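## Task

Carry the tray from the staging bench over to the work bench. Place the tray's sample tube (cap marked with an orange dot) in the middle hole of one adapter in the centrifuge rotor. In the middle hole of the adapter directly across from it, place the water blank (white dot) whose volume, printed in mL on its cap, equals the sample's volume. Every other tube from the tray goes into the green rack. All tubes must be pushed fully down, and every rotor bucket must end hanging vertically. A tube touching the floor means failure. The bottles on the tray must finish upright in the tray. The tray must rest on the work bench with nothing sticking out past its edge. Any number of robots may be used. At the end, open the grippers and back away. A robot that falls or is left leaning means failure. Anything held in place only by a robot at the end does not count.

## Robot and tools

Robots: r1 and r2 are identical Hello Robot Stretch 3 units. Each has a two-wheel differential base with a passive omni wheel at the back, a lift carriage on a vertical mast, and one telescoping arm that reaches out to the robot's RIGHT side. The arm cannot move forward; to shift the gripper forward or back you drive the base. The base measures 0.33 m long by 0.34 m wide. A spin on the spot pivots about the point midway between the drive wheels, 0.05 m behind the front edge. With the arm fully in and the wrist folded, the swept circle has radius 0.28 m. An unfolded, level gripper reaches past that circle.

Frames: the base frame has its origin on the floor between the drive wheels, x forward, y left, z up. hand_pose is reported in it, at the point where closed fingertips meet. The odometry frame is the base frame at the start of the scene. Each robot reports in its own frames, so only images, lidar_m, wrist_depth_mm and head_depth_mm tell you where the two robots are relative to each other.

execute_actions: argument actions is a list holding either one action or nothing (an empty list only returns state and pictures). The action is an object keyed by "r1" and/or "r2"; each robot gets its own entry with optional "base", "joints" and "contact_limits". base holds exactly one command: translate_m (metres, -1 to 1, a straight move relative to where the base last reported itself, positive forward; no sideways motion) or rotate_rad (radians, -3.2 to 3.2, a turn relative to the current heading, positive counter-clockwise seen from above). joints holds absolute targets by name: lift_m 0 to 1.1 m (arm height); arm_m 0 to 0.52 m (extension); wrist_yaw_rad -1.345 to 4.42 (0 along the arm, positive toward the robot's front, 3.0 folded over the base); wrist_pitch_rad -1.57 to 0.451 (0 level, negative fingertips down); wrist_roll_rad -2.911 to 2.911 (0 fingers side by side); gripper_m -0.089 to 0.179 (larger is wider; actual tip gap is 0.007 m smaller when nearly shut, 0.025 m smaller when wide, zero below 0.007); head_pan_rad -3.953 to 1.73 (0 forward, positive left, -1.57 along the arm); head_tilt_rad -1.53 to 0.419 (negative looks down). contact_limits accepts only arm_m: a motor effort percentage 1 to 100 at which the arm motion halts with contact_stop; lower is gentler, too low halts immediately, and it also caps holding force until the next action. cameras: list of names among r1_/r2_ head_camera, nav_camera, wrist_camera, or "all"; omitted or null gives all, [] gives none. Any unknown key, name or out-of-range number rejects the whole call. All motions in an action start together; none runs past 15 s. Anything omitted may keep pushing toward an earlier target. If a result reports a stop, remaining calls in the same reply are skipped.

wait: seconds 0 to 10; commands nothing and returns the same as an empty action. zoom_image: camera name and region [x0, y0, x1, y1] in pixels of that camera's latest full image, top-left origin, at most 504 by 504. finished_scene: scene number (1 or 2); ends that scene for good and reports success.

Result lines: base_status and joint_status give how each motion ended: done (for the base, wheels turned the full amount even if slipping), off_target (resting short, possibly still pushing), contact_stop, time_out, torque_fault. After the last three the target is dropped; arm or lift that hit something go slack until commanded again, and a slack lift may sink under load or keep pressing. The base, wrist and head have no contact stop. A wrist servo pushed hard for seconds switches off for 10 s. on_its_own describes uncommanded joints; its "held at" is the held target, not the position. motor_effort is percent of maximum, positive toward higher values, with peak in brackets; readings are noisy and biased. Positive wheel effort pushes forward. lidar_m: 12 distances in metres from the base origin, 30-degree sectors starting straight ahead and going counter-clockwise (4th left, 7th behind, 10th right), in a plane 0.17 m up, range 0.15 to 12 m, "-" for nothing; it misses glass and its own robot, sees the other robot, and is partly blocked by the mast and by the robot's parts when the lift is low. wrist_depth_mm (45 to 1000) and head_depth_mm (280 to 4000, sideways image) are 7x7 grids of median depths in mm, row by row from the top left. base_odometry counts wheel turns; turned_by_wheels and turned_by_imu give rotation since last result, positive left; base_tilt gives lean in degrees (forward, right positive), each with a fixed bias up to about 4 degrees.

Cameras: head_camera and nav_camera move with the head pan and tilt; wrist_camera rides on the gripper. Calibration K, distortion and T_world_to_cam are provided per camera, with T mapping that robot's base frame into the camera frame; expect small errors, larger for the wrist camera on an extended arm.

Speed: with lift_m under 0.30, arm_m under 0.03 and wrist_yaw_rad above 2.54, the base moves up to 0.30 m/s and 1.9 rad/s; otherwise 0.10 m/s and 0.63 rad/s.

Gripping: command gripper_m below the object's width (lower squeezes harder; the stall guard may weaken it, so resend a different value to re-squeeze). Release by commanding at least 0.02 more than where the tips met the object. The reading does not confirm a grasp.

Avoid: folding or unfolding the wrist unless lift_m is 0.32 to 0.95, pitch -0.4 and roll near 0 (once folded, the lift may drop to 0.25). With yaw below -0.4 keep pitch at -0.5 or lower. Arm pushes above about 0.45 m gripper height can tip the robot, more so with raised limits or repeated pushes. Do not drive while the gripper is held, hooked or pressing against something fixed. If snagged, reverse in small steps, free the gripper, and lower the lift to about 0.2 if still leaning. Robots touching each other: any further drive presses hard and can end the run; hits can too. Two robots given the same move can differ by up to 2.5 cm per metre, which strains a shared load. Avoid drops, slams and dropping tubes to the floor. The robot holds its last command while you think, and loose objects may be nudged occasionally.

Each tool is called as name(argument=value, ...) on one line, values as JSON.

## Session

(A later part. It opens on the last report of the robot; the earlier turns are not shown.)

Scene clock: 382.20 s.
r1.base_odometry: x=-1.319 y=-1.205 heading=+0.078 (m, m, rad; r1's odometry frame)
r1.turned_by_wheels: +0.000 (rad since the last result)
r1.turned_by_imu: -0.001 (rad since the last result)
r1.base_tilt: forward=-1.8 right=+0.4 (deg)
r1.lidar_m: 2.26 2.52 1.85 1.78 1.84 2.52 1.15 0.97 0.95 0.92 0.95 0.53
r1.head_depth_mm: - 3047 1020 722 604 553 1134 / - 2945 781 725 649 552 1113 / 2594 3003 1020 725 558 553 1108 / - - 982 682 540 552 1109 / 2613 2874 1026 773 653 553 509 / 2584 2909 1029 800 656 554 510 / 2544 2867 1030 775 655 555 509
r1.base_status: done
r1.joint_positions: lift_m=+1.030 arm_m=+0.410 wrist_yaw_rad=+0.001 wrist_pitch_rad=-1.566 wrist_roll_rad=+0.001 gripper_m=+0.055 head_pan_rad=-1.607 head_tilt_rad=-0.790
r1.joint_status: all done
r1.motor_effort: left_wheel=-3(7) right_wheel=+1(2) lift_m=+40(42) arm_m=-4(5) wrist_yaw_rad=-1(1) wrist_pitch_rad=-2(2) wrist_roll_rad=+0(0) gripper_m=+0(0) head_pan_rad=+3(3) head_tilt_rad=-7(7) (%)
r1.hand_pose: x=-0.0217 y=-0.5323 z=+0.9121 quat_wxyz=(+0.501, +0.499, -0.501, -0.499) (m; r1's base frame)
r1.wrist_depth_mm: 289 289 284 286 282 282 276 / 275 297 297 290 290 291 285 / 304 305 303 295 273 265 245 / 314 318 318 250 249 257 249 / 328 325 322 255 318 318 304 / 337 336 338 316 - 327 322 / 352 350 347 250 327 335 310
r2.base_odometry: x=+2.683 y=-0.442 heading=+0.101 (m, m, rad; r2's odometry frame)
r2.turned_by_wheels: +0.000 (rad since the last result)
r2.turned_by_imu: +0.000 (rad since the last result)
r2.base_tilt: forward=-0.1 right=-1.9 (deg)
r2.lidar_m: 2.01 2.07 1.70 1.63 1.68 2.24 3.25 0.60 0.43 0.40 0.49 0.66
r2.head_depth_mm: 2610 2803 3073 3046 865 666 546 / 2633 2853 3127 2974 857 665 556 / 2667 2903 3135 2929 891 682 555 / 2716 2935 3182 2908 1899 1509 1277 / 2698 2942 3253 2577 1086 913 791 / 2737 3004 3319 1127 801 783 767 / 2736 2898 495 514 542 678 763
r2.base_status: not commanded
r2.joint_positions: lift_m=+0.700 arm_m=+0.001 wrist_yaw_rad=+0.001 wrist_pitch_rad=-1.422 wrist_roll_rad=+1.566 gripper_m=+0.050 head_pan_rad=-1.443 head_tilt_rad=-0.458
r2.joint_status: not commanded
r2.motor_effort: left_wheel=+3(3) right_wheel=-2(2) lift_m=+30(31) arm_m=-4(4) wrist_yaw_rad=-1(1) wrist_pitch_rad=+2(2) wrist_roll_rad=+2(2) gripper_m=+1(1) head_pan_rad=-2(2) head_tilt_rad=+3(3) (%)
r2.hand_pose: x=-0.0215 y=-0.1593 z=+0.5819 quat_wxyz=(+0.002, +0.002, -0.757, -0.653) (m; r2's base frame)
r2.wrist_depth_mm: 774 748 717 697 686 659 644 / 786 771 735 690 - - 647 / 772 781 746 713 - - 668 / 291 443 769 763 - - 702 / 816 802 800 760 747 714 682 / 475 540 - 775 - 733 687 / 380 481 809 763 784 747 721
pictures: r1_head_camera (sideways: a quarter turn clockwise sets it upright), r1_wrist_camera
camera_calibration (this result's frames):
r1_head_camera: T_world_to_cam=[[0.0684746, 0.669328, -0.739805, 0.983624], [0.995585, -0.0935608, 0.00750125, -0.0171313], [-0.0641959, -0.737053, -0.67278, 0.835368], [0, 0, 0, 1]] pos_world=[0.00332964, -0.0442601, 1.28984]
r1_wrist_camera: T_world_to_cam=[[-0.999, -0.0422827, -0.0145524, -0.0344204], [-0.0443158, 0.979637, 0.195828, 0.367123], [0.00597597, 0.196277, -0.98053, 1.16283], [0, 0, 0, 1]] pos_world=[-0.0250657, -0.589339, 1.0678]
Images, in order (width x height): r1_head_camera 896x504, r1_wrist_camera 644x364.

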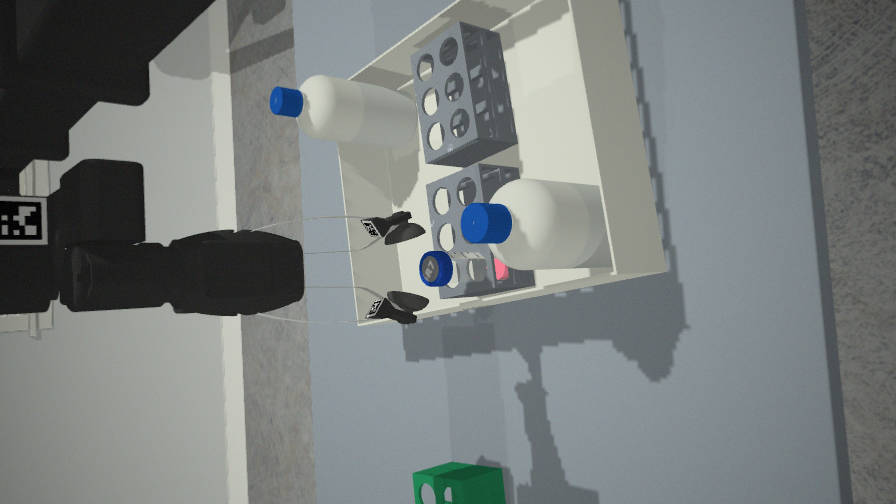

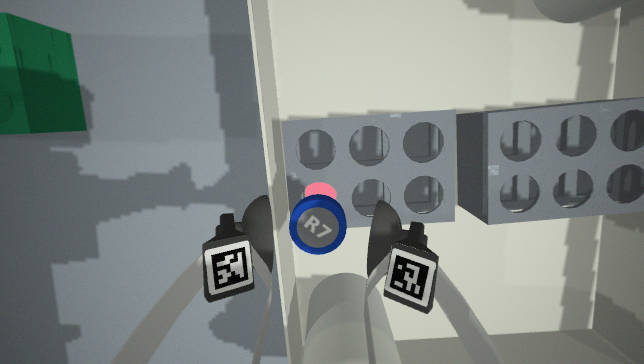

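execute_actions(actions=[{"r1":{"joints":{"lift_m":0.984,"arm_m":0.404}}}], cameras=[])

execute_actions(actions=[{"r1":{"joints":{"gripper_m":0.015}}}], cameras=["r1_wrist_camera"])

execute_actions(actions=[{"r1":{"joints":{"lift_m":1.08}}}], cameras=[])

execute_actions(actions=[{"r1":{"base":{"translate_m":0.247},"joints":{"arm_m":0.461,"lift_m":1.07}}}], cameras=["r1_wrist_camera","r1_head_camera"])

Scene clock: 388.17 s.
r1.base_odometry: x=-1.319 y=-1.205 heading=+0.078 (m, m, rad; r1's odometry frame)
r1.turned_by_wheels: +0.000 (rad since the last result)
r1.turned_by_imu: +0.000 (rad since the last result)
r1.base_tilt: forward=-1.6 right=+0.7 (deg)
r1.lidar_m: 2.26 2.53 1.85 1.78 1.84 2.52 1.15 0.97 0.95 0.92 0.95 0.53
r1.head_depth_mm: 2702 - 949 723 605 553 1129 / 2531 - 780 725 648 552 1108 / 2504 2993 1025 728 559 553 1109 / 2477 - 847 682 540 554 1111 / 2563 2881 984 796 656 555 509 / 2586 2906 1029 799 654 552 510 / 2565 2850 1031 779 654 554 509
r1.base_status: not commanded
r1.joint_positions: lift_m=+0.984 arm_m=+0.404 wrist_yaw_rad=+0.001 wrist_pitch_rad=-1.566 wrist_roll_rad=+0.001 gripper_m=+0.055 head_pan_rad=-1.607 head_tilt_rad=-0.790
r1.joint_status: all done
r1.motor_effort: left_wheel=-2(3) right_wheel=+1(2) lift_m=+29(33) arm_m=-4(4) wrist_yaw_rad=+0(1) wrist_pitch_rad=-2(2) wrist_roll_rad=-1(0) gripper_m=+0(0) head_pan_rad=+3(3) head_tilt_rad=-6(6) (%)
r1.hand_pose: x=-0.0217 y=-0.5263 z=+0.8666 quat_wxyz=(+0.501, +0.499, -0.501, -0.499) (m; r1's base frame)
r1.wrist_depth_mm: 246 246 243 243 240 240 239 / 253 252 249 248 248 246 245 / 263 264 257 200 227 202 221 / 272 269 265 203 205 207 202 / 281 277 274 146 236 245 268 / 289 288 289 270 - 278 279 / 299 297 295 231 289 286 286
r2.base_odometry: x=+2.683 y=-0.442 heading=+0.101 (m, m, rad; r2's odometry frame)
r2.turned_by_wheels: +0.000 (rad since the last result)
r2.turned_by_imu: +0.000 (rad since the last result)
r2.base_tilt: forward=-0.1 right=-1.9 (deg)
r2.lidar_m: 2.01 2.07 1.71 1.63 1.68 2.24 3.24 0.60 0.43 0.40 0.49 0.66
r2.head_depth_mm: 2586 2802 3081 2995 863 668 545 / 2630 2858 3089 2965 859 664 558 / 2634 2911 3182 2945 890 682 554 / 2684 2899 3147 2929 1907 1506 1273 / 2708 2964 3238 2595 1084 912 788 / 2739 2954 3259 1131 802 784 766 / 2761 2929 495 515 542 675 765
r2.base_status: not commanded
r2.joint_positions: lift_m=+0.700 arm_m=+0.001 wrist_yaw_rad=+0.001 wrist_pitch_rad=-1.422 wrist_roll_rad=+1.566 gripper_m=+0.050 head_pan_rad=-1.443 head_tilt_rad=-0.458
r2.joint_status: not commanded
r2.motor_effort: left_wheel=+2(3) right_wheel=-2(2) lift_m=+31(31) arm_m=-4(4) wrist_yaw_rad=-1(0) wrist_pitch_rad=+2(2) wrist_roll_rad=+2(2) gripper_m=+1(1) head_pan_rad=-3(2) head_tilt_rad=+2(3) (%)
r2.hand_pose: x=-0.0215 y=-0.1593 z=+0.5819 quat_wxyz=(+0.002, +0.002, -0.757, -0.653) (m; r2's base frame)
r2.wrist_depth_mm: 763 761 716 694 678 669 651 / 792 751 739 717 - - 670 / 806 780 736 737 - - 660 / 288 442 782 736 - - 678 / 818 805 778 745 730 709 674 / 479 539 - 783 - 722 697 / 379 485 803 771 782 723 718
pictures: none
No camera images: the call's "cameras" was empty. Leave "cameras" out to get every camera's image.

Scene clock: 389.07 s.
r1.base_odometry: x=-1.319 y=-1.205 heading=+0.078 (m, m, rad; r1's odometry frame)
r1.turned_by_wheels: +0.000 (rad since the last result)
r1.turned_by_imu: +0.000 (rad since the last result)
r1.base_tilt: forward=-1.7 right=+0.6 (deg)
r1.lidar_m: 2.25 2.52 1.84 1.77 1.84 2.52 1.15 0.97 0.95 0.91 0.95 0.53
r1.head_depth_mm: 2667 - 941 723 607 552 1128 / 2529 - 782 724 649 552 1109 / 2501 3022 1025 725 559 554 1113 / 2493 - 848 661 540 553 1118 / 2553 2942 984 788 653 553 510 / 2577 2933 1031 799 655 554 510 / 2547 2866 1026 776 657 555 510
r1.base_status: not commanded
r1.joint_positions: lift_m=+0.984 arm_m=+0.404 wrist_yaw_rad=+0.001 wrist_pitch_rad=-1.566 wrist_roll_rad=+0.001 gripper_m=+0.015 head_pan_rad=-1.607 head_tilt_rad=-0.790
r1.joint_status: all done
r1.motor_effort: left_wheel=-3(3) right_wheel=+1(1) lift_m=+29(30) arm_m=-4(4) wrist_yaw_rad=-1(0) wrist_pitch_rad=-2(2) wrist_roll_rad=-1(0) gripper_m=-9(82) head_pan_rad=+3(3) head_tilt_rad=-8(7) (%)
r1.hand_pose: x=-0.0217 y=-0.5263 z=+0.8666 quat_wxyz=(+0.501, +0.499, -0.501, -0.499) (m; r1's base frame)
r1.wrist_depth_mm: 247 245 241 243 240 240 239 / 251 254 250 249 248 245 243 / 262 260 258 198 226 201 222 / 270 269 268 203 204 207 202 / 278 279 275 143 237 247 266 / 289 286 285 269 278 278 277 / 299 298 295 231 287 289 285
r2.base_odometry: x=+2.683 y=-0.442 heading=+0.101 (m, m, rad; r2's odometry frame)
r2.turned_by_wheels: +0.000 (rad since the last result)
r2.turned_by_imu: +0.000 (rad since the last result)
r2.base_tilt: forward=-0.2 right=-1.9 (deg)
r2.lidar_m: 2.01 2.07 1.71 1.63 1.68 2.25 3.25 0.60 0.43 0.40 0.49 0.66
r2.head_depth_mm: 2602 2808 3053 3011 861 668 545 / 2628 2840 3137 2966 857 665 556 / 2631 2897 3136 2949 891 683 556 / 2700 2904 3183 2932 1913 1497 1274 / 2735 2922 3240 2598 1088 913 789 / 2766 2991 3281 1126 801 781 768 / 2760 2914 496 514 542 676 764
r2.base_status: not commanded
r2.joint_positions: lift_m=+0.700 arm_m=+0.001 wrist_yaw_rad=+0.001 wrist_pitch_rad=-1.422 wrist_roll_rad=+1.566 gripper_m=+0.050 head_pan_rad=-1.443 head_tilt_rad=-0.458
r2.joint_status: not commanded
r2.motor_effort: left_wheel=+3(3) right_wheel=-2(2) lift_m=+30(31) arm_m=-4(4) wrist_yaw_rad=-2(2) wrist_pitch_rad=+2(2) wrist_roll_rad=+2(2) gripper_m=+1(1) head_pan_rad=-2(2) head_tilt_rad=+2(4) (%)
r2.hand_pose: x=-0.0215 y=-0.1593 z=+0.5819 quat_wxyz=(+0.002, +0.002, -0.757, -0.653) (m; r2's base frame)
r2.wrist_depth_mm: 775 742 715 717 671 653 648 / 772 747 738 725 - - 661 / 805 767 724 744 - - 655 / 288 445 771 731 - - 677 / 855 772 769 736 739 708 681 / 470 541 - 760 - 719 706 / 379 489 807 796 750 737 731
pictures: r1_wrist_camera
camera_calibration (this result's frames):
r1_wrist_camera: T_world_to_cam=[[-0.999, -0.042281, -0.0145575, -0.0348226], [-0.0443158, 0.979612, 0.195949, 0.37001], [0.00597581, 0.196398, -0.980506, 1.11705], [0, 0, 0, 1]] pos_world=[-0.0250657, -0.583326, 1.02227]
Images, in order (width x height): r1_wrist_camera 644x364.

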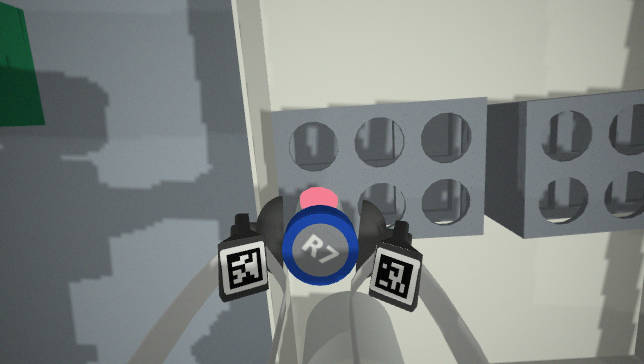

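Scene clock: 390.77 s.
r1.base_odometry: x=-1.319 y=-1.205 heading=+0.078 (m, m, rad; r1's odometry frame)
r1.turned_by_wheels: +0.000 (rad since the last result)
r1.turned_by_imu: +0.000 (rad since the last result)
r1.base_tilt: forward=-1.6 right=+0.5 (deg)
r1.lidar_m: 2.26 2.52 1.85 1.78 1.84 2.52 1.15 0.97 0.95 0.92 0.95 0.53
r1.head_depth_mm: 2681 2989 1024 723 604 552 1131 / 2675 2976 782 725 648 553 1118 / 2680 2972 1021 726 559 552 1111 / - - 2617 704 540 553 1111 / 2581 2955 1820 774 655 554 510 / 2601 2904 1025 800 655 555 510 / 2560 2884 1032 774 655 555 510
r1.base_status: not commanded
r1.joint_positions: lift_m=+1.080 arm_m=+0.404 wrist_yaw_rad=+0.001 wrist_pitch_rad=-1.566 wrist_roll_rad=+0.001 gripper_m=+0.015 head_pan_rad=-1.607 head_tilt_rad=-0.790
r1.joint_status: all done
r1.motor_effort: left_wheel=-2(2) right_wheel=+1(1) lift_m=+41(45) arm_m=-4(4) wrist_yaw_rad=-1(1) wrist_pitch_rad=-2(2) wrist_roll_rad=-1(0) gripper_m=-9(8) head_pan_rad=+3(3) head_tilt_rad=-5(6) (%)
r1.hand_pose: x=-0.0217 y=-0.5263 z=+0.9621 quat_wxyz=(+0.501, +0.499, -0.501, -0.499) (m; r1's base frame)
r1.wrist_depth_mm: 331 338 335 330 329 329 288 / 293 342 343 340 336 335 292 / 358 357 355 324 304 292 289 / 368 369 368 298 349 322 303 / 383 382 374 143 371 369 338 / 395 395 396 270 384 382 362 / 408 408 405 248 335 352 394
r2.base_odometry: x=+2.683 y=-0.442 heading=+0.101 (m, m, rad; r2's odometry frame)
r2.turned_by_wheels: +0.000 (rad since the last result)
r2.turned_by_imu: +0.000 (rad since the last result)
r2.base_tilt: forward=-0.2 right=-2.1 (deg)
r2.lidar_m: 2.01 2.07 1.71 1.63 1.68 2.25 3.25 0.60 0.43 0.40 0.49 0.66
r2.head_depth_mm: 2600 2781 3086 2986 862 668 544 / 2633 2867 3094 2965 859 666 557 / 2644 2879 3172 2923 890 681 554 / 2686 2918 3180 2916 1920 1505 1271 / 2739 2948 3234 2604 1083 911 791 / 2725 3005 3292 1132 801 782 766 / 2755 2892 495 515 543 677 764
r2.base_status: not commanded
r2.joint_positions: lift_m=+0.700 arm_m=+0.001 wrist_yaw_rad=+0.001 wrist_pitch_rad=-1.422 wrist_roll_rad=+1.566 gripper_m=+0.050 head_pan_rad=-1.443 head_tilt_rad=-0.458
r2.joint_status: not commanded
r2.motor_effort: left_wheel=+3(3) right_wheel=-2(3) lift_m=+30(30) arm_m=-4(4) wrist_yaw_rad=-1(1) wrist_pitch_rad=+2(2) wrist_roll_rad=+2(1) gripper_m=+1(1) head_pan_rad=-3(3) head_tilt_rad=+3(3) (%)
r2.hand_pose: x=-0.0215 y=-0.1593 z=+0.5819 quat_wxyz=(+0.002, +0.002, -0.757, -0.653) (m; r2's base frame)
r2.wrist_depth_mm: 754 740 710 696 666 671 647 / 788 785 743 701 - - 660 / 809 795 746 735 - - 660 / 290 437 794 740 - - 674 / 833 770 771 785 725 697 681 / 476 539 - 760 - 711 713 / 376 481 805 770 747 732 718
pictures: none
No camera images: the call's "cameras" was empty. Leave "cameras" out to get every camera's image.

Scene clock: 394.37 s.
r1.base_odometry: x=-1.073 y=-1.185 heading=+0.078 (m, m, rad; r1's odometry frame)
r1.turned_by_wheels: +0.000 (rad since the last result)
r1.turned_by_imu: -0.001 (rad since the last result)
r1.base_tilt: forward=-1.8 right=+0.6 (deg)
r1.lidar_m: 2.01 2.53 1.84 1.78 1.84 2.52 1.21 1.22 0.95 0.91 0.34 2.19
r1.head_depth_mm: 2702 2940 1021 723 623 552 1127 / 2654 2965 1022 772 652 553 1112 / 2672 2955 1019 797 651 553 1117 / 2668 2999 1004 742 653 554 1115 / 2592 2939 1030 731 653 553 509 / 2569 2895 1025 800 654 554 509 / 2562 2866 2400 801 656 555 500
r1.base_status: done
r1.joint_positions: lift_m=+1.070 arm_m=+0.461 wrist_yaw_rad=+0.001 wrist_pitch_rad=-1.567 wrist_roll_rad=+0.001 gripper_m=+0.015 head_pan_rad=-1.607 head_tilt_rad=-0.790
r1.joint_status: all done
r1.motor_effort: left_wheel=-2(2) right_wheel=+1(5) lift_m=+29(35) arm_m=+5(5) wrist_yaw_rad=-1(1) wrist_pitch_rad=-2(2) wrist_roll_rad=+0(0) gripper_m=-8(8) head_pan_rad=+3(3) head_tilt_rad=-6(6) (%)
r1.hand_pose: x=-0.0217 y=-0.5826 z=+0.9526 quat_wxyz=(+0.501, +0.499, -0.501, -0.499) (m; r1's base frame)
r1.wrist_depth_mm: 330 327 327 324 324 319 304 / 340 338 336 334 334 326 324 / 349 346 291 337 341 337 335 / - 357 284 297 355 348 316 / - 364 365 143 362 357 298 / - 383 379 376 376 369 371 / - 393 396 395 389 363 333
r2.base_odometry: x=+2.683 y=-0.442 heading=+0.101 (m, m, rad; r2's odometry frame)
r2.turned_by_wheels: +0.000 (rad since the last result)
r2.turned_by_imu: +0.000 (rad since the last result)
r2.base_tilt: forward=-0.1 right=-1.8 (deg)
r2.lidar_m: 2.01 2.07 1.71 1.63 1.68 2.25 3.25 0.60 0.43 0.40 0.49 0.66
r2.head_depth_mm: 2606 2823 3086 3006 862 667 545 / 2629 2845 3097 2949 857 664 556 / 2653 2864 3146 2906 890 684 555 / 2673 2935 3197 2915 1915 1513 1281 / 2706 2973 3209 2569 1086 916 790 / 2761 3032 3292 1130 802 783 766 / 2731 2902 496 513 541 676 761
r2.base_status: not commanded
r2.joint_positions: lift_m=+0.700 arm_m=+0.001 wrist_yaw_rad=+0.001 wrist_pitch_rad=-1.422 wrist_roll_rad=+1.566 gripper_m=+0.050 head_pan_rad=-1.443 head_tilt_rad=-0.458
r2.joint_status: not commanded
r2.motor_effort: left_wheel=+3(3) right_wheel=-2(2) lift_m=+31(31) arm_m=-4(4) wrist_yaw_rad=-1(1) wrist_pitch_rad=+2(2) wrist_roll_rad=+2(2) gripper_m=+1(1) head_pan_rad=-2(2) head_tilt_rad=+2(2) (%)
r2.hand_pose: x=-0.0215 y=-0.1593 z=+0.5819 quat_wxyz=(+0.002, +0.002, -0.757, -0.653) (m; r2's base frame)
r2.wrist_depth_mm: 765 752 705 686 670 667 648 / 792 768 718 710 - - 652 / 801 788 737 724 - - 672 / 289 442 766 748 - - 698 / 830 800 786 773 718 715 694 / 474 538 - 781 - 719 700 / 380 479 808 767 745 731 725
pictures: r1_head_camera (sideways: a quarter turn clockwise sets it upright), r1_wrist_camera
camera_calibration (this result's frames):
r1_head_camera: T_world_to_cam=[[0.068472, 0.669343, -0.739792, 0.983607], [0.995586, -0.0935563, 0.00750013, -0.0171299], [-0.064192, -0.73704, -0.672794, 0.835386], [0, 0, 0, 1]] pos_world=[0.00332986, -0.0442599, 1.28984]
r1_wrist_camera: T_world_to_cam=[[-0.999, -0.0422793, -0.0145617, -0.0359444], [-0.0443156, 0.979592, 0.196048, 0.408165], [0.00597574, 0.196497, -0.980486, 1.21247], [0, 0, 0, 1]] pos_world=[-0.0250657, -0.639601, 1.10826]
Images, in order (width x height): r1_head_camera 896x504, r1_wrist_camera 644x364.

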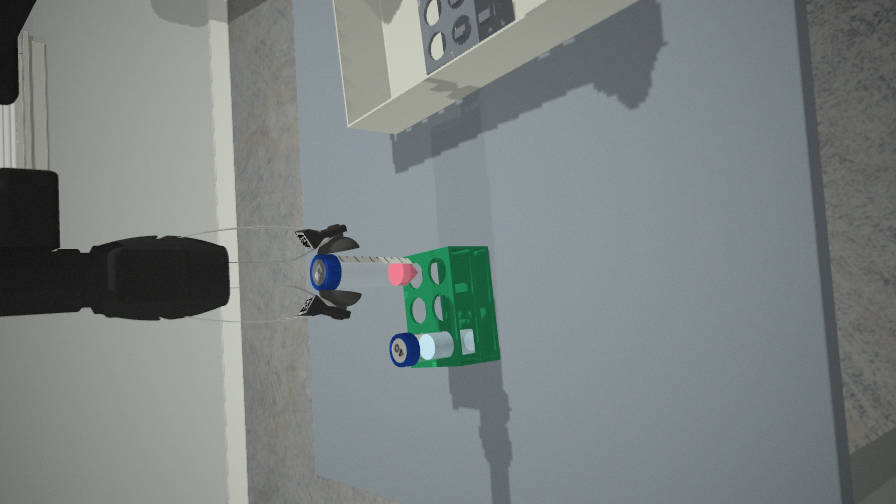

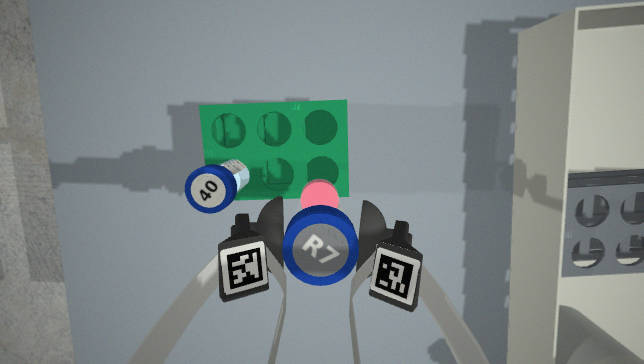

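execute_actions(actions=[{"r1":{"joints":{"arm_m":0.468,"lift_m":1.045}}}], cameras=["r1_wrist_camera"])

execute_actions(actions=[{"r1":{"joints":{"lift_m":0.985}}}], cameras=["r1_head_camera"])

execute_actions(actions=[{"r1":{"joints":{"gripper_m":0.055}}}], cameras=[])

execute_actions(actions=[{"r1":{"joints":{"lift_m":1.08}}}], cameras=["r1_wrist_camera","r1_head_camera"])

Scene clock: 399.13 s.
r1.base_odometry: x=-1.073 y=-1.185 heading=+0.078 (m, m, rad; r1's odometry frame)
r1.turned_by_wheels: +0.000 (rad since the last result)
r1.turned_by_imu: +0.000 (rad since the last result)
r1.base_tilt: forward=-1.8 right=+0.7 (deg)
r1.lidar_m: 2.01 2.52 1.85 1.78 1.85 2.52 1.21 1.22 0.95 0.91 0.34 2.19
r1.head_depth_mm: - 2992 1019 723 621 551 1127 / 2748 2988 1023 772 653 554 1108 / 2686 3007 1024 794 652 553 1115 / - 2964 1831 743 652 553 1113 / 2584 2889 1833 730 655 553 509 / 2574 2881 1030 801 655 555 510 / 2553 2882 2445 801 656 554 501
r1.base_status: not commanded
r1.joint_positions: lift_m=+1.045 arm_m=+0.468 wrist_yaw_rad=+0.001 wrist_pitch_rad=-1.567 wrist_roll_rad=+0.001 gripper_m=+0.015 head_pan_rad=-1.607 head_tilt_rad=-0.790
r1.joint_status: all done
r1.motor_effort: left_wheel=-2(2) right_wheel=+1(1) lift_m=+29(30) arm_m=+5(5) wrist_yaw_rad=-1(1) wrist_pitch_rad=-2(2) wrist_roll_rad=+0(0) gripper_m=-10(7) head_pan_rad=+4(3) head_tilt_rad=-7(7) (%)
r1.hand_pose: x=-0.0217 y=-0.5896 z=+0.9276 quat_wxyz=(+0.501, +0.499, -0.501, -0.499) (m; r1's base frame)
r1.wrist_depth_mm: 304 305 302 302 298 298 266 / 314 312 313 310 307 305 271 / 323 321 292 313 317 316 309 / 332 330 264 267 328 322 282 / 347 343 274 143 334 332 271 / 357 355 353 346 347 344 282 / - 365 366 360 365 356 327
r2.base_odometry: x=+2.683 y=-0.442 heading=+0.101 (m, m, rad; r2's odometry frame)
r2.turned_by_wheels: +0.000 (rad since the last result)
r2.turned_by_imu: +0.000 (rad since the last result)
r2.base_tilt: forward=-0.2 right=-2.0 (deg)
r2.lidar_m: 2.01 2.07 1.71 1.63 1.68 2.24 3.25 0.60 0.43 0.40 0.49 0.66
r2.head_depth_mm: 2599 2831 3063 3004 863 667 545 / 2604 2828 3102 2982 859 664 557 / 2656 2883 3157 2913 890 682 555 / 2684 2935 3240 2888 1899 1503 1279 / 2730 2945 3235 2607 1090 915 789 / 2769 2992 3273 1126 800 780 768 / 2726 2880 495 514 541 676 763
r2.base_status: not commanded
r2.joint_positions: lift_m=+0.700 arm_m=+0.001 wrist_yaw_rad=+0.001 wrist_pitch_rad=-1.422 wrist_roll_rad=+1.566 gripper_m=+0.050 head_pan_rad=-1.443 head_tilt_rad=-0.458
r2.joint_status: not commanded
r2.motor_effort: left_wheel=+3(3) right_wheel=-2(2) lift_m=+31(31) arm_m=-4(4) wrist_yaw_rad=-2(1) wrist_pitch_rad=+2(2) wrist_roll_rad=+2(1) gripper_m=+1(1) head_pan_rad=-2(2) head_tilt_rad=+3(3) (%)
r2.hand_pose: x=-0.0215 y=-0.1593 z=+0.5819 quat_wxyz=(+0.002, +0.002, -0.757, -0.653) (m; r2's base frame)
r2.wrist_depth_mm: 769 764 723 702 690 660 635 / 786 764 739 710 - - 665 / 803 758 737 735 - - 675 / 288 446 785 725 - - 688 / 811 813 774 748 730 709 706 / 477 539 - 776 - 733 706 / 377 491 807 817 788 730 721
pictures: r1_wrist_camera
camera_calibration (this result's frames):
r1_wrist_camera: T_world_to_cam=[[-0.999, -0.0422786, -0.0145632, -0.0366024], [-0.0443154, 0.979585, 0.196083, 0.419882], [0.00597572, 0.196533, -0.980479, 1.18935], [0, 0, 0, 1]] pos_world=[-0.0250658, -0.646603, 1.08326]
Images, in order (width x height): r1_wrist_camera 644x364.

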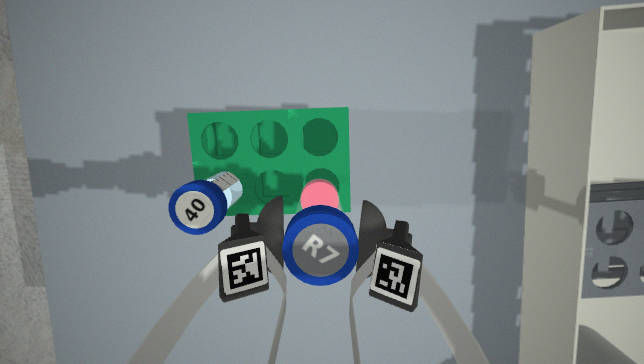

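Scene clock: 400.50 s.
r1.base_odometry: x=-1.073 y=-1.185 heading=+0.078 (m, m, rad; r1's odometry frame)
r1.turned_by_wheels: +0.000 (rad since the last result)
r1.turned_by_imu: +0.000 (rad since the last result)
r1.base_tilt: forward=-1.6 right=+0.8 (deg)
r1.lidar_m: 2.01 2.53 1.84 1.77 1.85 2.52 1.21 1.22 0.95 0.92 0.33 2.18
r1.head_depth_mm: 2656 - 929 717 623 551 1132 / 2527 - 1022 773 653 553 1111 / 2645 2982 1023 798 652 553 1111 / - - 989 742 654 553 1112 / 2603 2889 1024 730 655 553 509 / 2578 2889 1027 798 653 554 510 / 2566 2848 2414 800 655 555 501
r1.base_status: not commanded
r1.joint_positions: lift_m=+0.985 arm_m=+0.468 wrist_yaw_rad=+0.001 wrist_pitch_rad=-1.567 wrist_roll_rad=+0.001 gripper_m=+0.015 head_pan_rad=-1.607 head_tilt_rad=-0.790
r1.joint_status: all done
r1.motor_effort: left_wheel=-3(2) right_wheel=+1(1) lift_m=+29(29) arm_m=+4(5) wrist_yaw_rad=-1(1) wrist_pitch_rad=-2(2) wrist_roll_rad=+0(0) gripper_m=-8(9) head_pan_rad=+3(3) head_tilt_rad=-7(6) (%)
r1.hand_pose: x=-0.0217 y=-0.5896 z=+0.8676 quat_wxyz=(+0.501, +0.499, -0.501, -0.499) (m; r1's base frame)
r1.wrist_depth_mm: 245 247 246 244 243 242 229 / 254 255 254 250 250 250 232 / 263 259 205 203 258 256 232 / 271 267 207 209 265 265 238 / 280 150 213 144 273 274 240 / 290 287 290 284 282 283 246 / 299 299 297 295 295 291 249
r2.base_odometry: x=+2.683 y=-0.442 heading=+0.101 (m, m, rad; r2's odometry frame)
r2.turned_by_wheels: +0.000 (rad since the last result)
r2.turned_by_imu: +0.000 (rad since the last result)
r2.base_tilt: forward=+0.0 right=-2.0 (deg)
r2.lidar_m: 2.02 2.07 1.71 1.63 1.68 2.23 3.26 0.60 0.43 0.40 0.49 0.66
r2.head_depth_mm: 2581 2802 3054 3008 863 668 545 / 2627 2844 3126 2972 857 663 557 / 2665 2902 3137 2947 891 681 554 / 2684 2934 3173 2942 1913 1512 1273 / 2713 2982 3258 2595 1085 914 788 / 2749 3005 3304 1131 800 780 766 / 2728 2936 496 514 542 676 763
r2.base_status: not commanded
r2.joint_positions: lift_m=+0.700 arm_m=+0.001 wrist_yaw_rad=+0.001 wrist_pitch_rad=-1.422 wrist_roll_rad=+1.566 gripper_m=+0.050 head_pan_rad=-1.443 head_tilt_rad=-0.458
r2.joint_status: not commanded
r2.motor_effort: left_wheel=+3(3) right_wheel=-2(2) lift_m=+31(30) arm_m=-4(4) wrist_yaw_rad=-1(1) wrist_pitch_rad=+2(2) wrist_roll_rad=+1(2) gripper_m=+1(1) head_pan_rad=-2(2) head_tilt_rad=+2(3) (%)
r2.hand_pose: x=-0.0215 y=-0.1593 z=+0.5819 quat_wxyz=(+0.002, +0.002, -0.757, -0.653) (m; r2's base frame)
r2.wrist_depth_mm: 773 748 719 691 685 659 651 / 806 735 729 717 - - 651 / 819 762 745 739 - - 654 / 292 443 774 738 - - 696 / 812 773 788 743 739 716 703 / 470 557 - 765 - 733 701 / 377 479 815 775 775 744 718
pictures: r1_head_camera (sideways: a quarter turn clockwise sets it upright)
camera_calibration (this result's frames):
r1_head_camera: T_world_to_cam=[[0.068472, 0.669343, -0.739792, 0.983607], [0.995586, -0.0935563, 0.00750014, -0.0171299], [-0.064192, -0.73704, -0.672794, 0.835386], [0, 0, 0, 1]] pos_world=[0.00332986, -0.0442599, 1.28984]
Images, in order (width x height): r1_head_camera 896x504.

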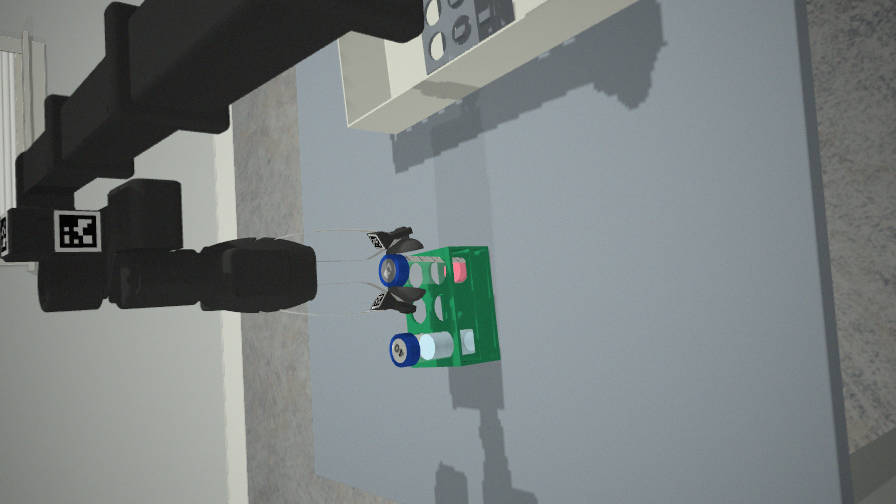

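Scene clock: 401.40 s.
r1.base_odometry: x=-1.073 y=-1.185 heading=+0.078 (m, m, rad; r1's odometry frame)
r1.turned_by_wheels: +0.000 (rad since the last result)
r1.turned_by_imu: +0.000 (rad since the last result)
r1.base_tilt: forward=-1.7 right=+0.7 (deg)
r1.lidar_m: 2.01 2.53 1.84 1.78 1.84 2.52 1.21 1.22 0.95 0.91 0.34 2.19
r1.head_depth_mm: 2657 - 926 715 623 552 1129 / 2524 - 1026 774 653 552 1113 / 2676 2991 1024 798 652 552 1111 / - - 987 734 654 554 1110 / 2594 2919 1029 729 654 554 508 / 2575 2887 1024 800 656 553 509 / 2554 2861 2431 802 653 556 501
r1.base_status: not commanded
r1.joint_positions: lift_m=+0.985 arm_m=+0.468 wrist_yaw_rad=+0.001 wrist_pitch_rad=-1.567 wrist_roll_rad=+0.001 gripper_m=+0.055 head_pan_rad=-1.607 head_tilt_rad=-0.790
r1.joint_status: all done
r1.motor_effort: left_wheel=-2(2) right_wheel=+1(1) lift_m=+29(29) arm_m=+5(5) wrist_yaw_rad=-1(1) wrist_pitch_rad=-2(2) wrist_roll_rad=+0(1) gripper_m=+0(78) head_pan_rad=+2(3) head_tilt_rad=-5(7) (%)
r1.hand_pose: x=-0.0217 y=-0.5896 z=+0.8676 quat_wxyz=(+0.501, +0.499, -0.501, -0.499) (m; r1's base frame)
r1.wrist_depth_mm: 247 247 245 245 244 242 229 / 255 255 252 251 252 251 231 / 261 257 206 202 258 256 233 / 270 267 207 207 266 265 238 / 280 151 201 149 273 274 242 / 290 287 289 283 - 281 245 / 299 298 298 295 295 293 249
r2.base_odometry: x=+2.683 y=-0.442 heading=+0.101 (m, m, rad; r2's odometry frame)
r2.turned_by_wheels: +0.000 (rad since the last result)
r2.turned_by_imu: +0.000 (rad since the last result)
r2.base_tilt: forward=-0.1 right=-2.1 (deg)
r2.lidar_m: 2.01 2.07 1.71 1.63 1.68 2.25 3.26 0.60 0.43 0.40 0.49 0.66
r2.head_depth_mm: 2618 2819 3052 2963 861 669 545 / 2636 2857 3115 2959 856 664 556 / 2665 2905 3146 2931 887 683 555 / 2691 2920 3186 2908 1914 1491 1275 / 2738 2948 3249 2570 1082 914 791 / 2739 3019 3275 1127 800 780 765 / 2730 2897 496 515 541 677 763
r2.base_status: not commanded
r2.joint_positions: lift_m=+0.700 arm_m=+0.001 wrist_yaw_rad=+0.001 wrist_pitch_rad=-1.422 wrist_roll_rad=+1.566 gripper_m=+0.050 head_pan_rad=-1.443 head_tilt_rad=-0.458
r2.joint_status: not commanded
r2.motor_effort: left_wheel=+3(3) right_wheel=-2(2) lift_m=+31(31) arm_m=-4(4) wrist_yaw_rad=-1(2) wrist_pitch_rad=+2(2) wrist_roll_rad=+2(1) gripper_m=+1(1) head_pan_rad=-2(3) head_tilt_rad=+4(3) (%)
r2.hand_pose: x=-0.0215 y=-0.1593 z=+0.5819 quat_wxyz=(+0.002, +0.002, -0.757, -0.653) (m; r2's base frame)
r2.wrist_depth_mm: 776 760 727 710 673 656 655 / 784 753 743 725 - - 657 / 788 789 731 710 - - 654 / 290 442 778 748 - - 690 / 830 804 781 760 720 713 688 / 473 547 - 760 - 715 718 / 380 474 831 822 779 736 716
pictures: none
No camera images: the call's "cameras" was empty. Leave "cameras" out to get every camera's image.

Scene clock: 403.10 s.
r1.base_odometry: x=-1.073 y=-1.185 heading=+0.078 (m, m, rad; r1's odometry frame)
r1.turned_by_wheels: +0.000 (rad since the last result)
r1.turned_by_imu: +0.000 (rad since the last result)
r1.base_tilt: forward=-1.7 right=+0.7 (deg)
r1.lidar_m: 2.01 2.53 1.85 1.77 1.84 2.51 1.21 1.22 0.95 0.92 0.34 2.19
r1.head_depth_mm: 2670 2988 1020 725 623 551 1128 / 2659 2978 1020 771 654 552 1109 / 2643 2995 1026 796 653 552 1112 / 2680 2972 1027 740 653 553 1111 / 2594 2986 1027 729 654 554 510 / 2579 2894 1026 799 656 554 510 / 2548 2834 2413 801 656 554 502
r1.base_status: not commanded
r1.joint_positions: lift_m=+1.080 arm_m=+0.468 wrist_yaw_rad=+0.001 wrist_pitch_rad=-1.567 wrist_roll_rad=+0.001 gripper_m=+0.055 head_pan_rad=-1.607 head_tilt_rad=-0.790
r1.joint_status: all done
r1.motor_effort: left_wheel=-2(2) right_wheel=+0(1) lift_m=+41(43) arm_m=+4(5) wrist_yaw_rad=-1(1) wrist_pitch_rad=-2(2) wrist_roll_rad=+0(0) gripper_m=+0(0) head_pan_rad=+3(3) head_tilt_rad=-7(6) (%)
r1.hand_pose: x=-0.0217 y=-0.5896 z=+0.9621 quat_wxyz=(+0.501, +0.499, -0.501, -0.499) (m; r1's base frame)
r1.wrist_depth_mm: 342 338 330 331 330 329 323 / 351 345 342 343 341 334 335 / - 356 350 349 351 350 345 / - 368 301 302 361 356 330 / - 381 377 373 370 368 311 / - 389 392 394 - 378 380 / - 407 401 401 403 361 348
r2.base_odometry: x=+2.683 y=-0.442 heading=+0.101 (m, m, rad; r2's odometry frame)
r2.turned_by_wheels: +0.000 (rad since the last result)
r2.turned_by_imu: +0.000 (rad since the last result)
r2.base_tilt: forward=-0.1 right=-1.9 (deg)
r2.lidar_m: 2.01 2.07 1.71 1.63 1.69 2.24 3.24 0.60 0.43 0.40 0.49 0.66
r2.head_depth_mm: 2627 2816 3082 2983 863 667 545 / 2609 2833 3114 2982 855 665 557 / 2648 2893 3148 2932 890 681 555 / 2728 2957 3180 2880 1902 1506 1279 / 2723 2928 3225 2601 1090 915 787 / 2768 2982 3265 1127 801 783 765 / 2731 2905 495 514 541 675 761
r2.base_status: not commanded
r2.joint_positions: lift_m=+0.700 arm_m=+0.001 wrist_yaw_rad=+0.001 wrist_pitch_rad=-1.422 wrist_roll_rad=+1.566 gripper_m=+0.050 head_pan_rad=-1.443 head_tilt_rad=-0.458
r2.joint_status: not commanded
r2.motor_effort: left_wheel=+3(3) right_wheel=-2(2) lift_m=+31(31) arm_m=-4(4) wrist_yaw_rad=-1(1) wrist_pitch_rad=+2(2) wrist_roll_rad=+2(1) gripper_m=+1(1) head_pan_rad=-3(2) head_tilt_rad=+2(2) (%)
r2.hand_pose: x=-0.0215 y=-0.1593 z=+0.5819 quat_wxyz=(+0.002, +0.002, -0.757, -0.653) (m; r2's base frame)
r2.wrist_depth_mm: 765 771 704 701 684 657 646 / 767 744 723 725 - - 661 / 789 771 722 730 - - 652 / 290 441 753 761 - - 695 / 836 779 779 757 718 705 695 / 481 544 - 771 - 740 694 / 375 478 816 778 771 728 717
pictures: r1_head_camera (sideways: a quarter turn clockwise sets it upright), r1_wrist_camera
camera_calibration (this result's frames):
r1_head_camera: T_world_to_cam=[[0.0684721, 0.669343, -0.739792, 0.983607], [0.995586, -0.0935564, 0.00750014, -0.0171299], [-0.0641921, -0.73704, -0.672794, 0.835386], [0, 0, 0, 1]] pos_world=[0.00332985, -0.0442599, 1.28984]
r1_wrist_camera: T_world_to_cam=[[-0.999, -0.0422787, -0.0145632, -0.0360997], [-0.0443155, 0.979585, 0.196083, 0.413114], [0.00597571, 0.196533, -0.980479, 1.2232], [0, 0, 0, 1]] pos_world=[-0.0250657, -0.646605, 1.11779]
Images, in order (width x height): r1_head_camera 896x504, r1_wrist_camera 644x364.

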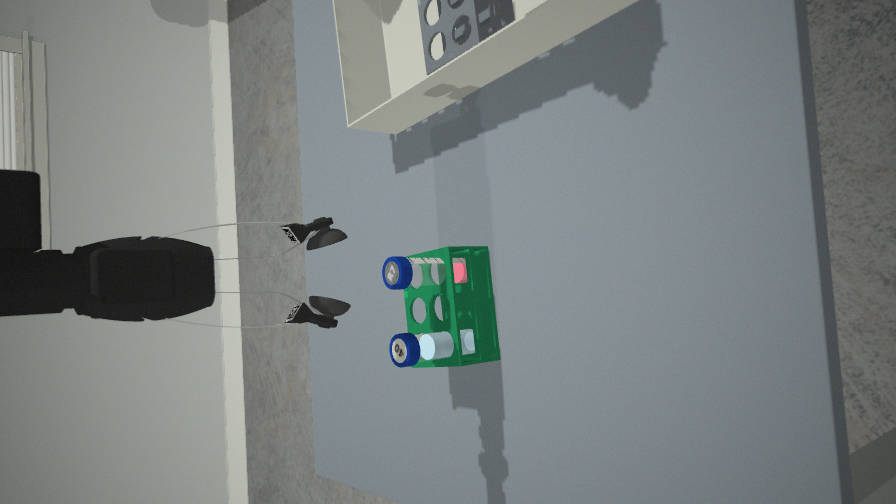

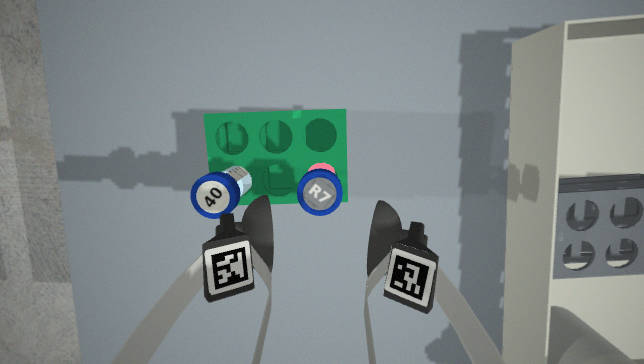

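execute_actions(actions=[{"r1":{"joints":{"arm_m":0.05}}}], cameras=[])

finished_scene(scene=1)

Scene clock: 411.03 s.
r1.base_odometry: x=-1.073 y=-1.185 heading=+0.078 (m, m, rad; r1's odometry frame)
r1.turned_by_wheels: +0.000 (rad since the last result)
r1.turned_by_imu: -0.001 (rad since the last result)
r1.base_tilt: forward=-1.8 right=+0.5 (deg)
r1.lidar_m: 2.01 2.53 1.84 1.78 1.85 2.52 1.21 1.22 0.95 0.91 0.34 2.19
r1.head_depth_mm: - - - 701 624 553 1131 / - - - 736 670 546 1134 / - - - - - 530 1123 / - - - - - 530 1110 / 2598 2912 1024 731 655 560 1114 / 2567 2875 1025 800 656 553 510 / 2566 2865 2428 802 656 554 510
r1.base_status: not commanded
r1.joint_positions: lift_m=+1.080 arm_m=+0.050 wrist_yaw_rad=+0.001 wrist_pitch_rad=-1.567 wrist_roll_rad=+0.001 gripper_m=+0.055 head_pan_rad=-1.607 head_tilt_rad=-0.790
r1.joint_status: all done
r1.motor_effort: left_wheel=-3(2) right_wheel=+2(1) lift_m=+41(42) arm_m=-4(5) wrist_yaw_rad=-1(0) wrist_pitch_rad=-2(2) wrist_roll_rad=+0(1) gripper_m=-2(1) head_pan_rad=+2(3) head_tilt_rad=-6(7) (%)
r1.hand_pose: x=-0.0217 y=-0.1722 z=+0.9621 quat_wxyz=(+0.501, +0.499, -0.501, -0.499) (m; r1's base frame)
r1.wrist_depth_mm: 341 337 335 333 333 332 332 / - 345 345 341 341 342 338 / - - - - - - - / - - - - - - - / - - - - - - - / - - - - - - - / - - - - - - -
r2.base_odometry: x=+2.683 y=-0.442 heading=+0.101 (m, m, rad; r2's odometry frame)
r2.turned_by_wheels: +0.000 (rad since the last result)
r2.turned_by_imu: +0.000 (rad since the last result)
r2.base_tilt: forward=+0.0 right=-2.0 (deg)
r2.lidar_m: 2.01 2.08 1.71 1.63 1.68 2.25 3.26 0.60 0.43 0.40 0.49 0.66
r2.head_depth_mm: 2599 2828 3069 2994 863 667 545 / 2650 2849 3127 2962 858 662 557 / 2667 2892 3123 2922 889 682 555 / 2694 2936 3167 2884 1914 1495 1273 / 2708 2939 3253 2601 1084 911 788 / 2771 2985 3290 1126 800 780 766 / 2751 2883 495 514 542 676 762
r2.base_status: not commanded
r2.joint_positions: lift_m=+0.700 arm_m=+0.001 wrist_yaw_rad=+0.001 wrist_pitch_rad=-1.422 wrist_roll_rad=+1.566 gripper_m=+0.050 head_pan_rad=-1.443 head_tilt_rad=-0.458
r2.joint_status: not commanded
r2.motor_effort: left_wheel=+3(3) right_wheel=-3(2) lift_m=+30(31) arm_m=-4(4) wrist_yaw_rad=-2(0) wrist_pitch_rad=+2(2) wrist_roll_rad=+2(2) gripper_m=+1(1) head_pan_rad=-2(2) head_tilt_rad=+4(3) (%)
r2.hand_pose: x=-0.0215 y=-0.1593 z=+0.5819 quat_wxyz=(+0.002, +0.002, -0.757, -0.653) (m; r2's base frame)
r2.wrist_depth_mm: 761 748 702 704 702 676 647 / 790 748 724 722 - - 670 / 809 766 737 723 - - 651 / 290 445 764 759 - - 670 / 804 807 788 759 745 716 687 / 474 548 - 791 - 713 710 / 381 483 804 759 769 704 708
pictures: none
No camera images: the call's "cameras" was empty. Leave "cameras" out to get every camera's image.

The scene is finished: the task was done.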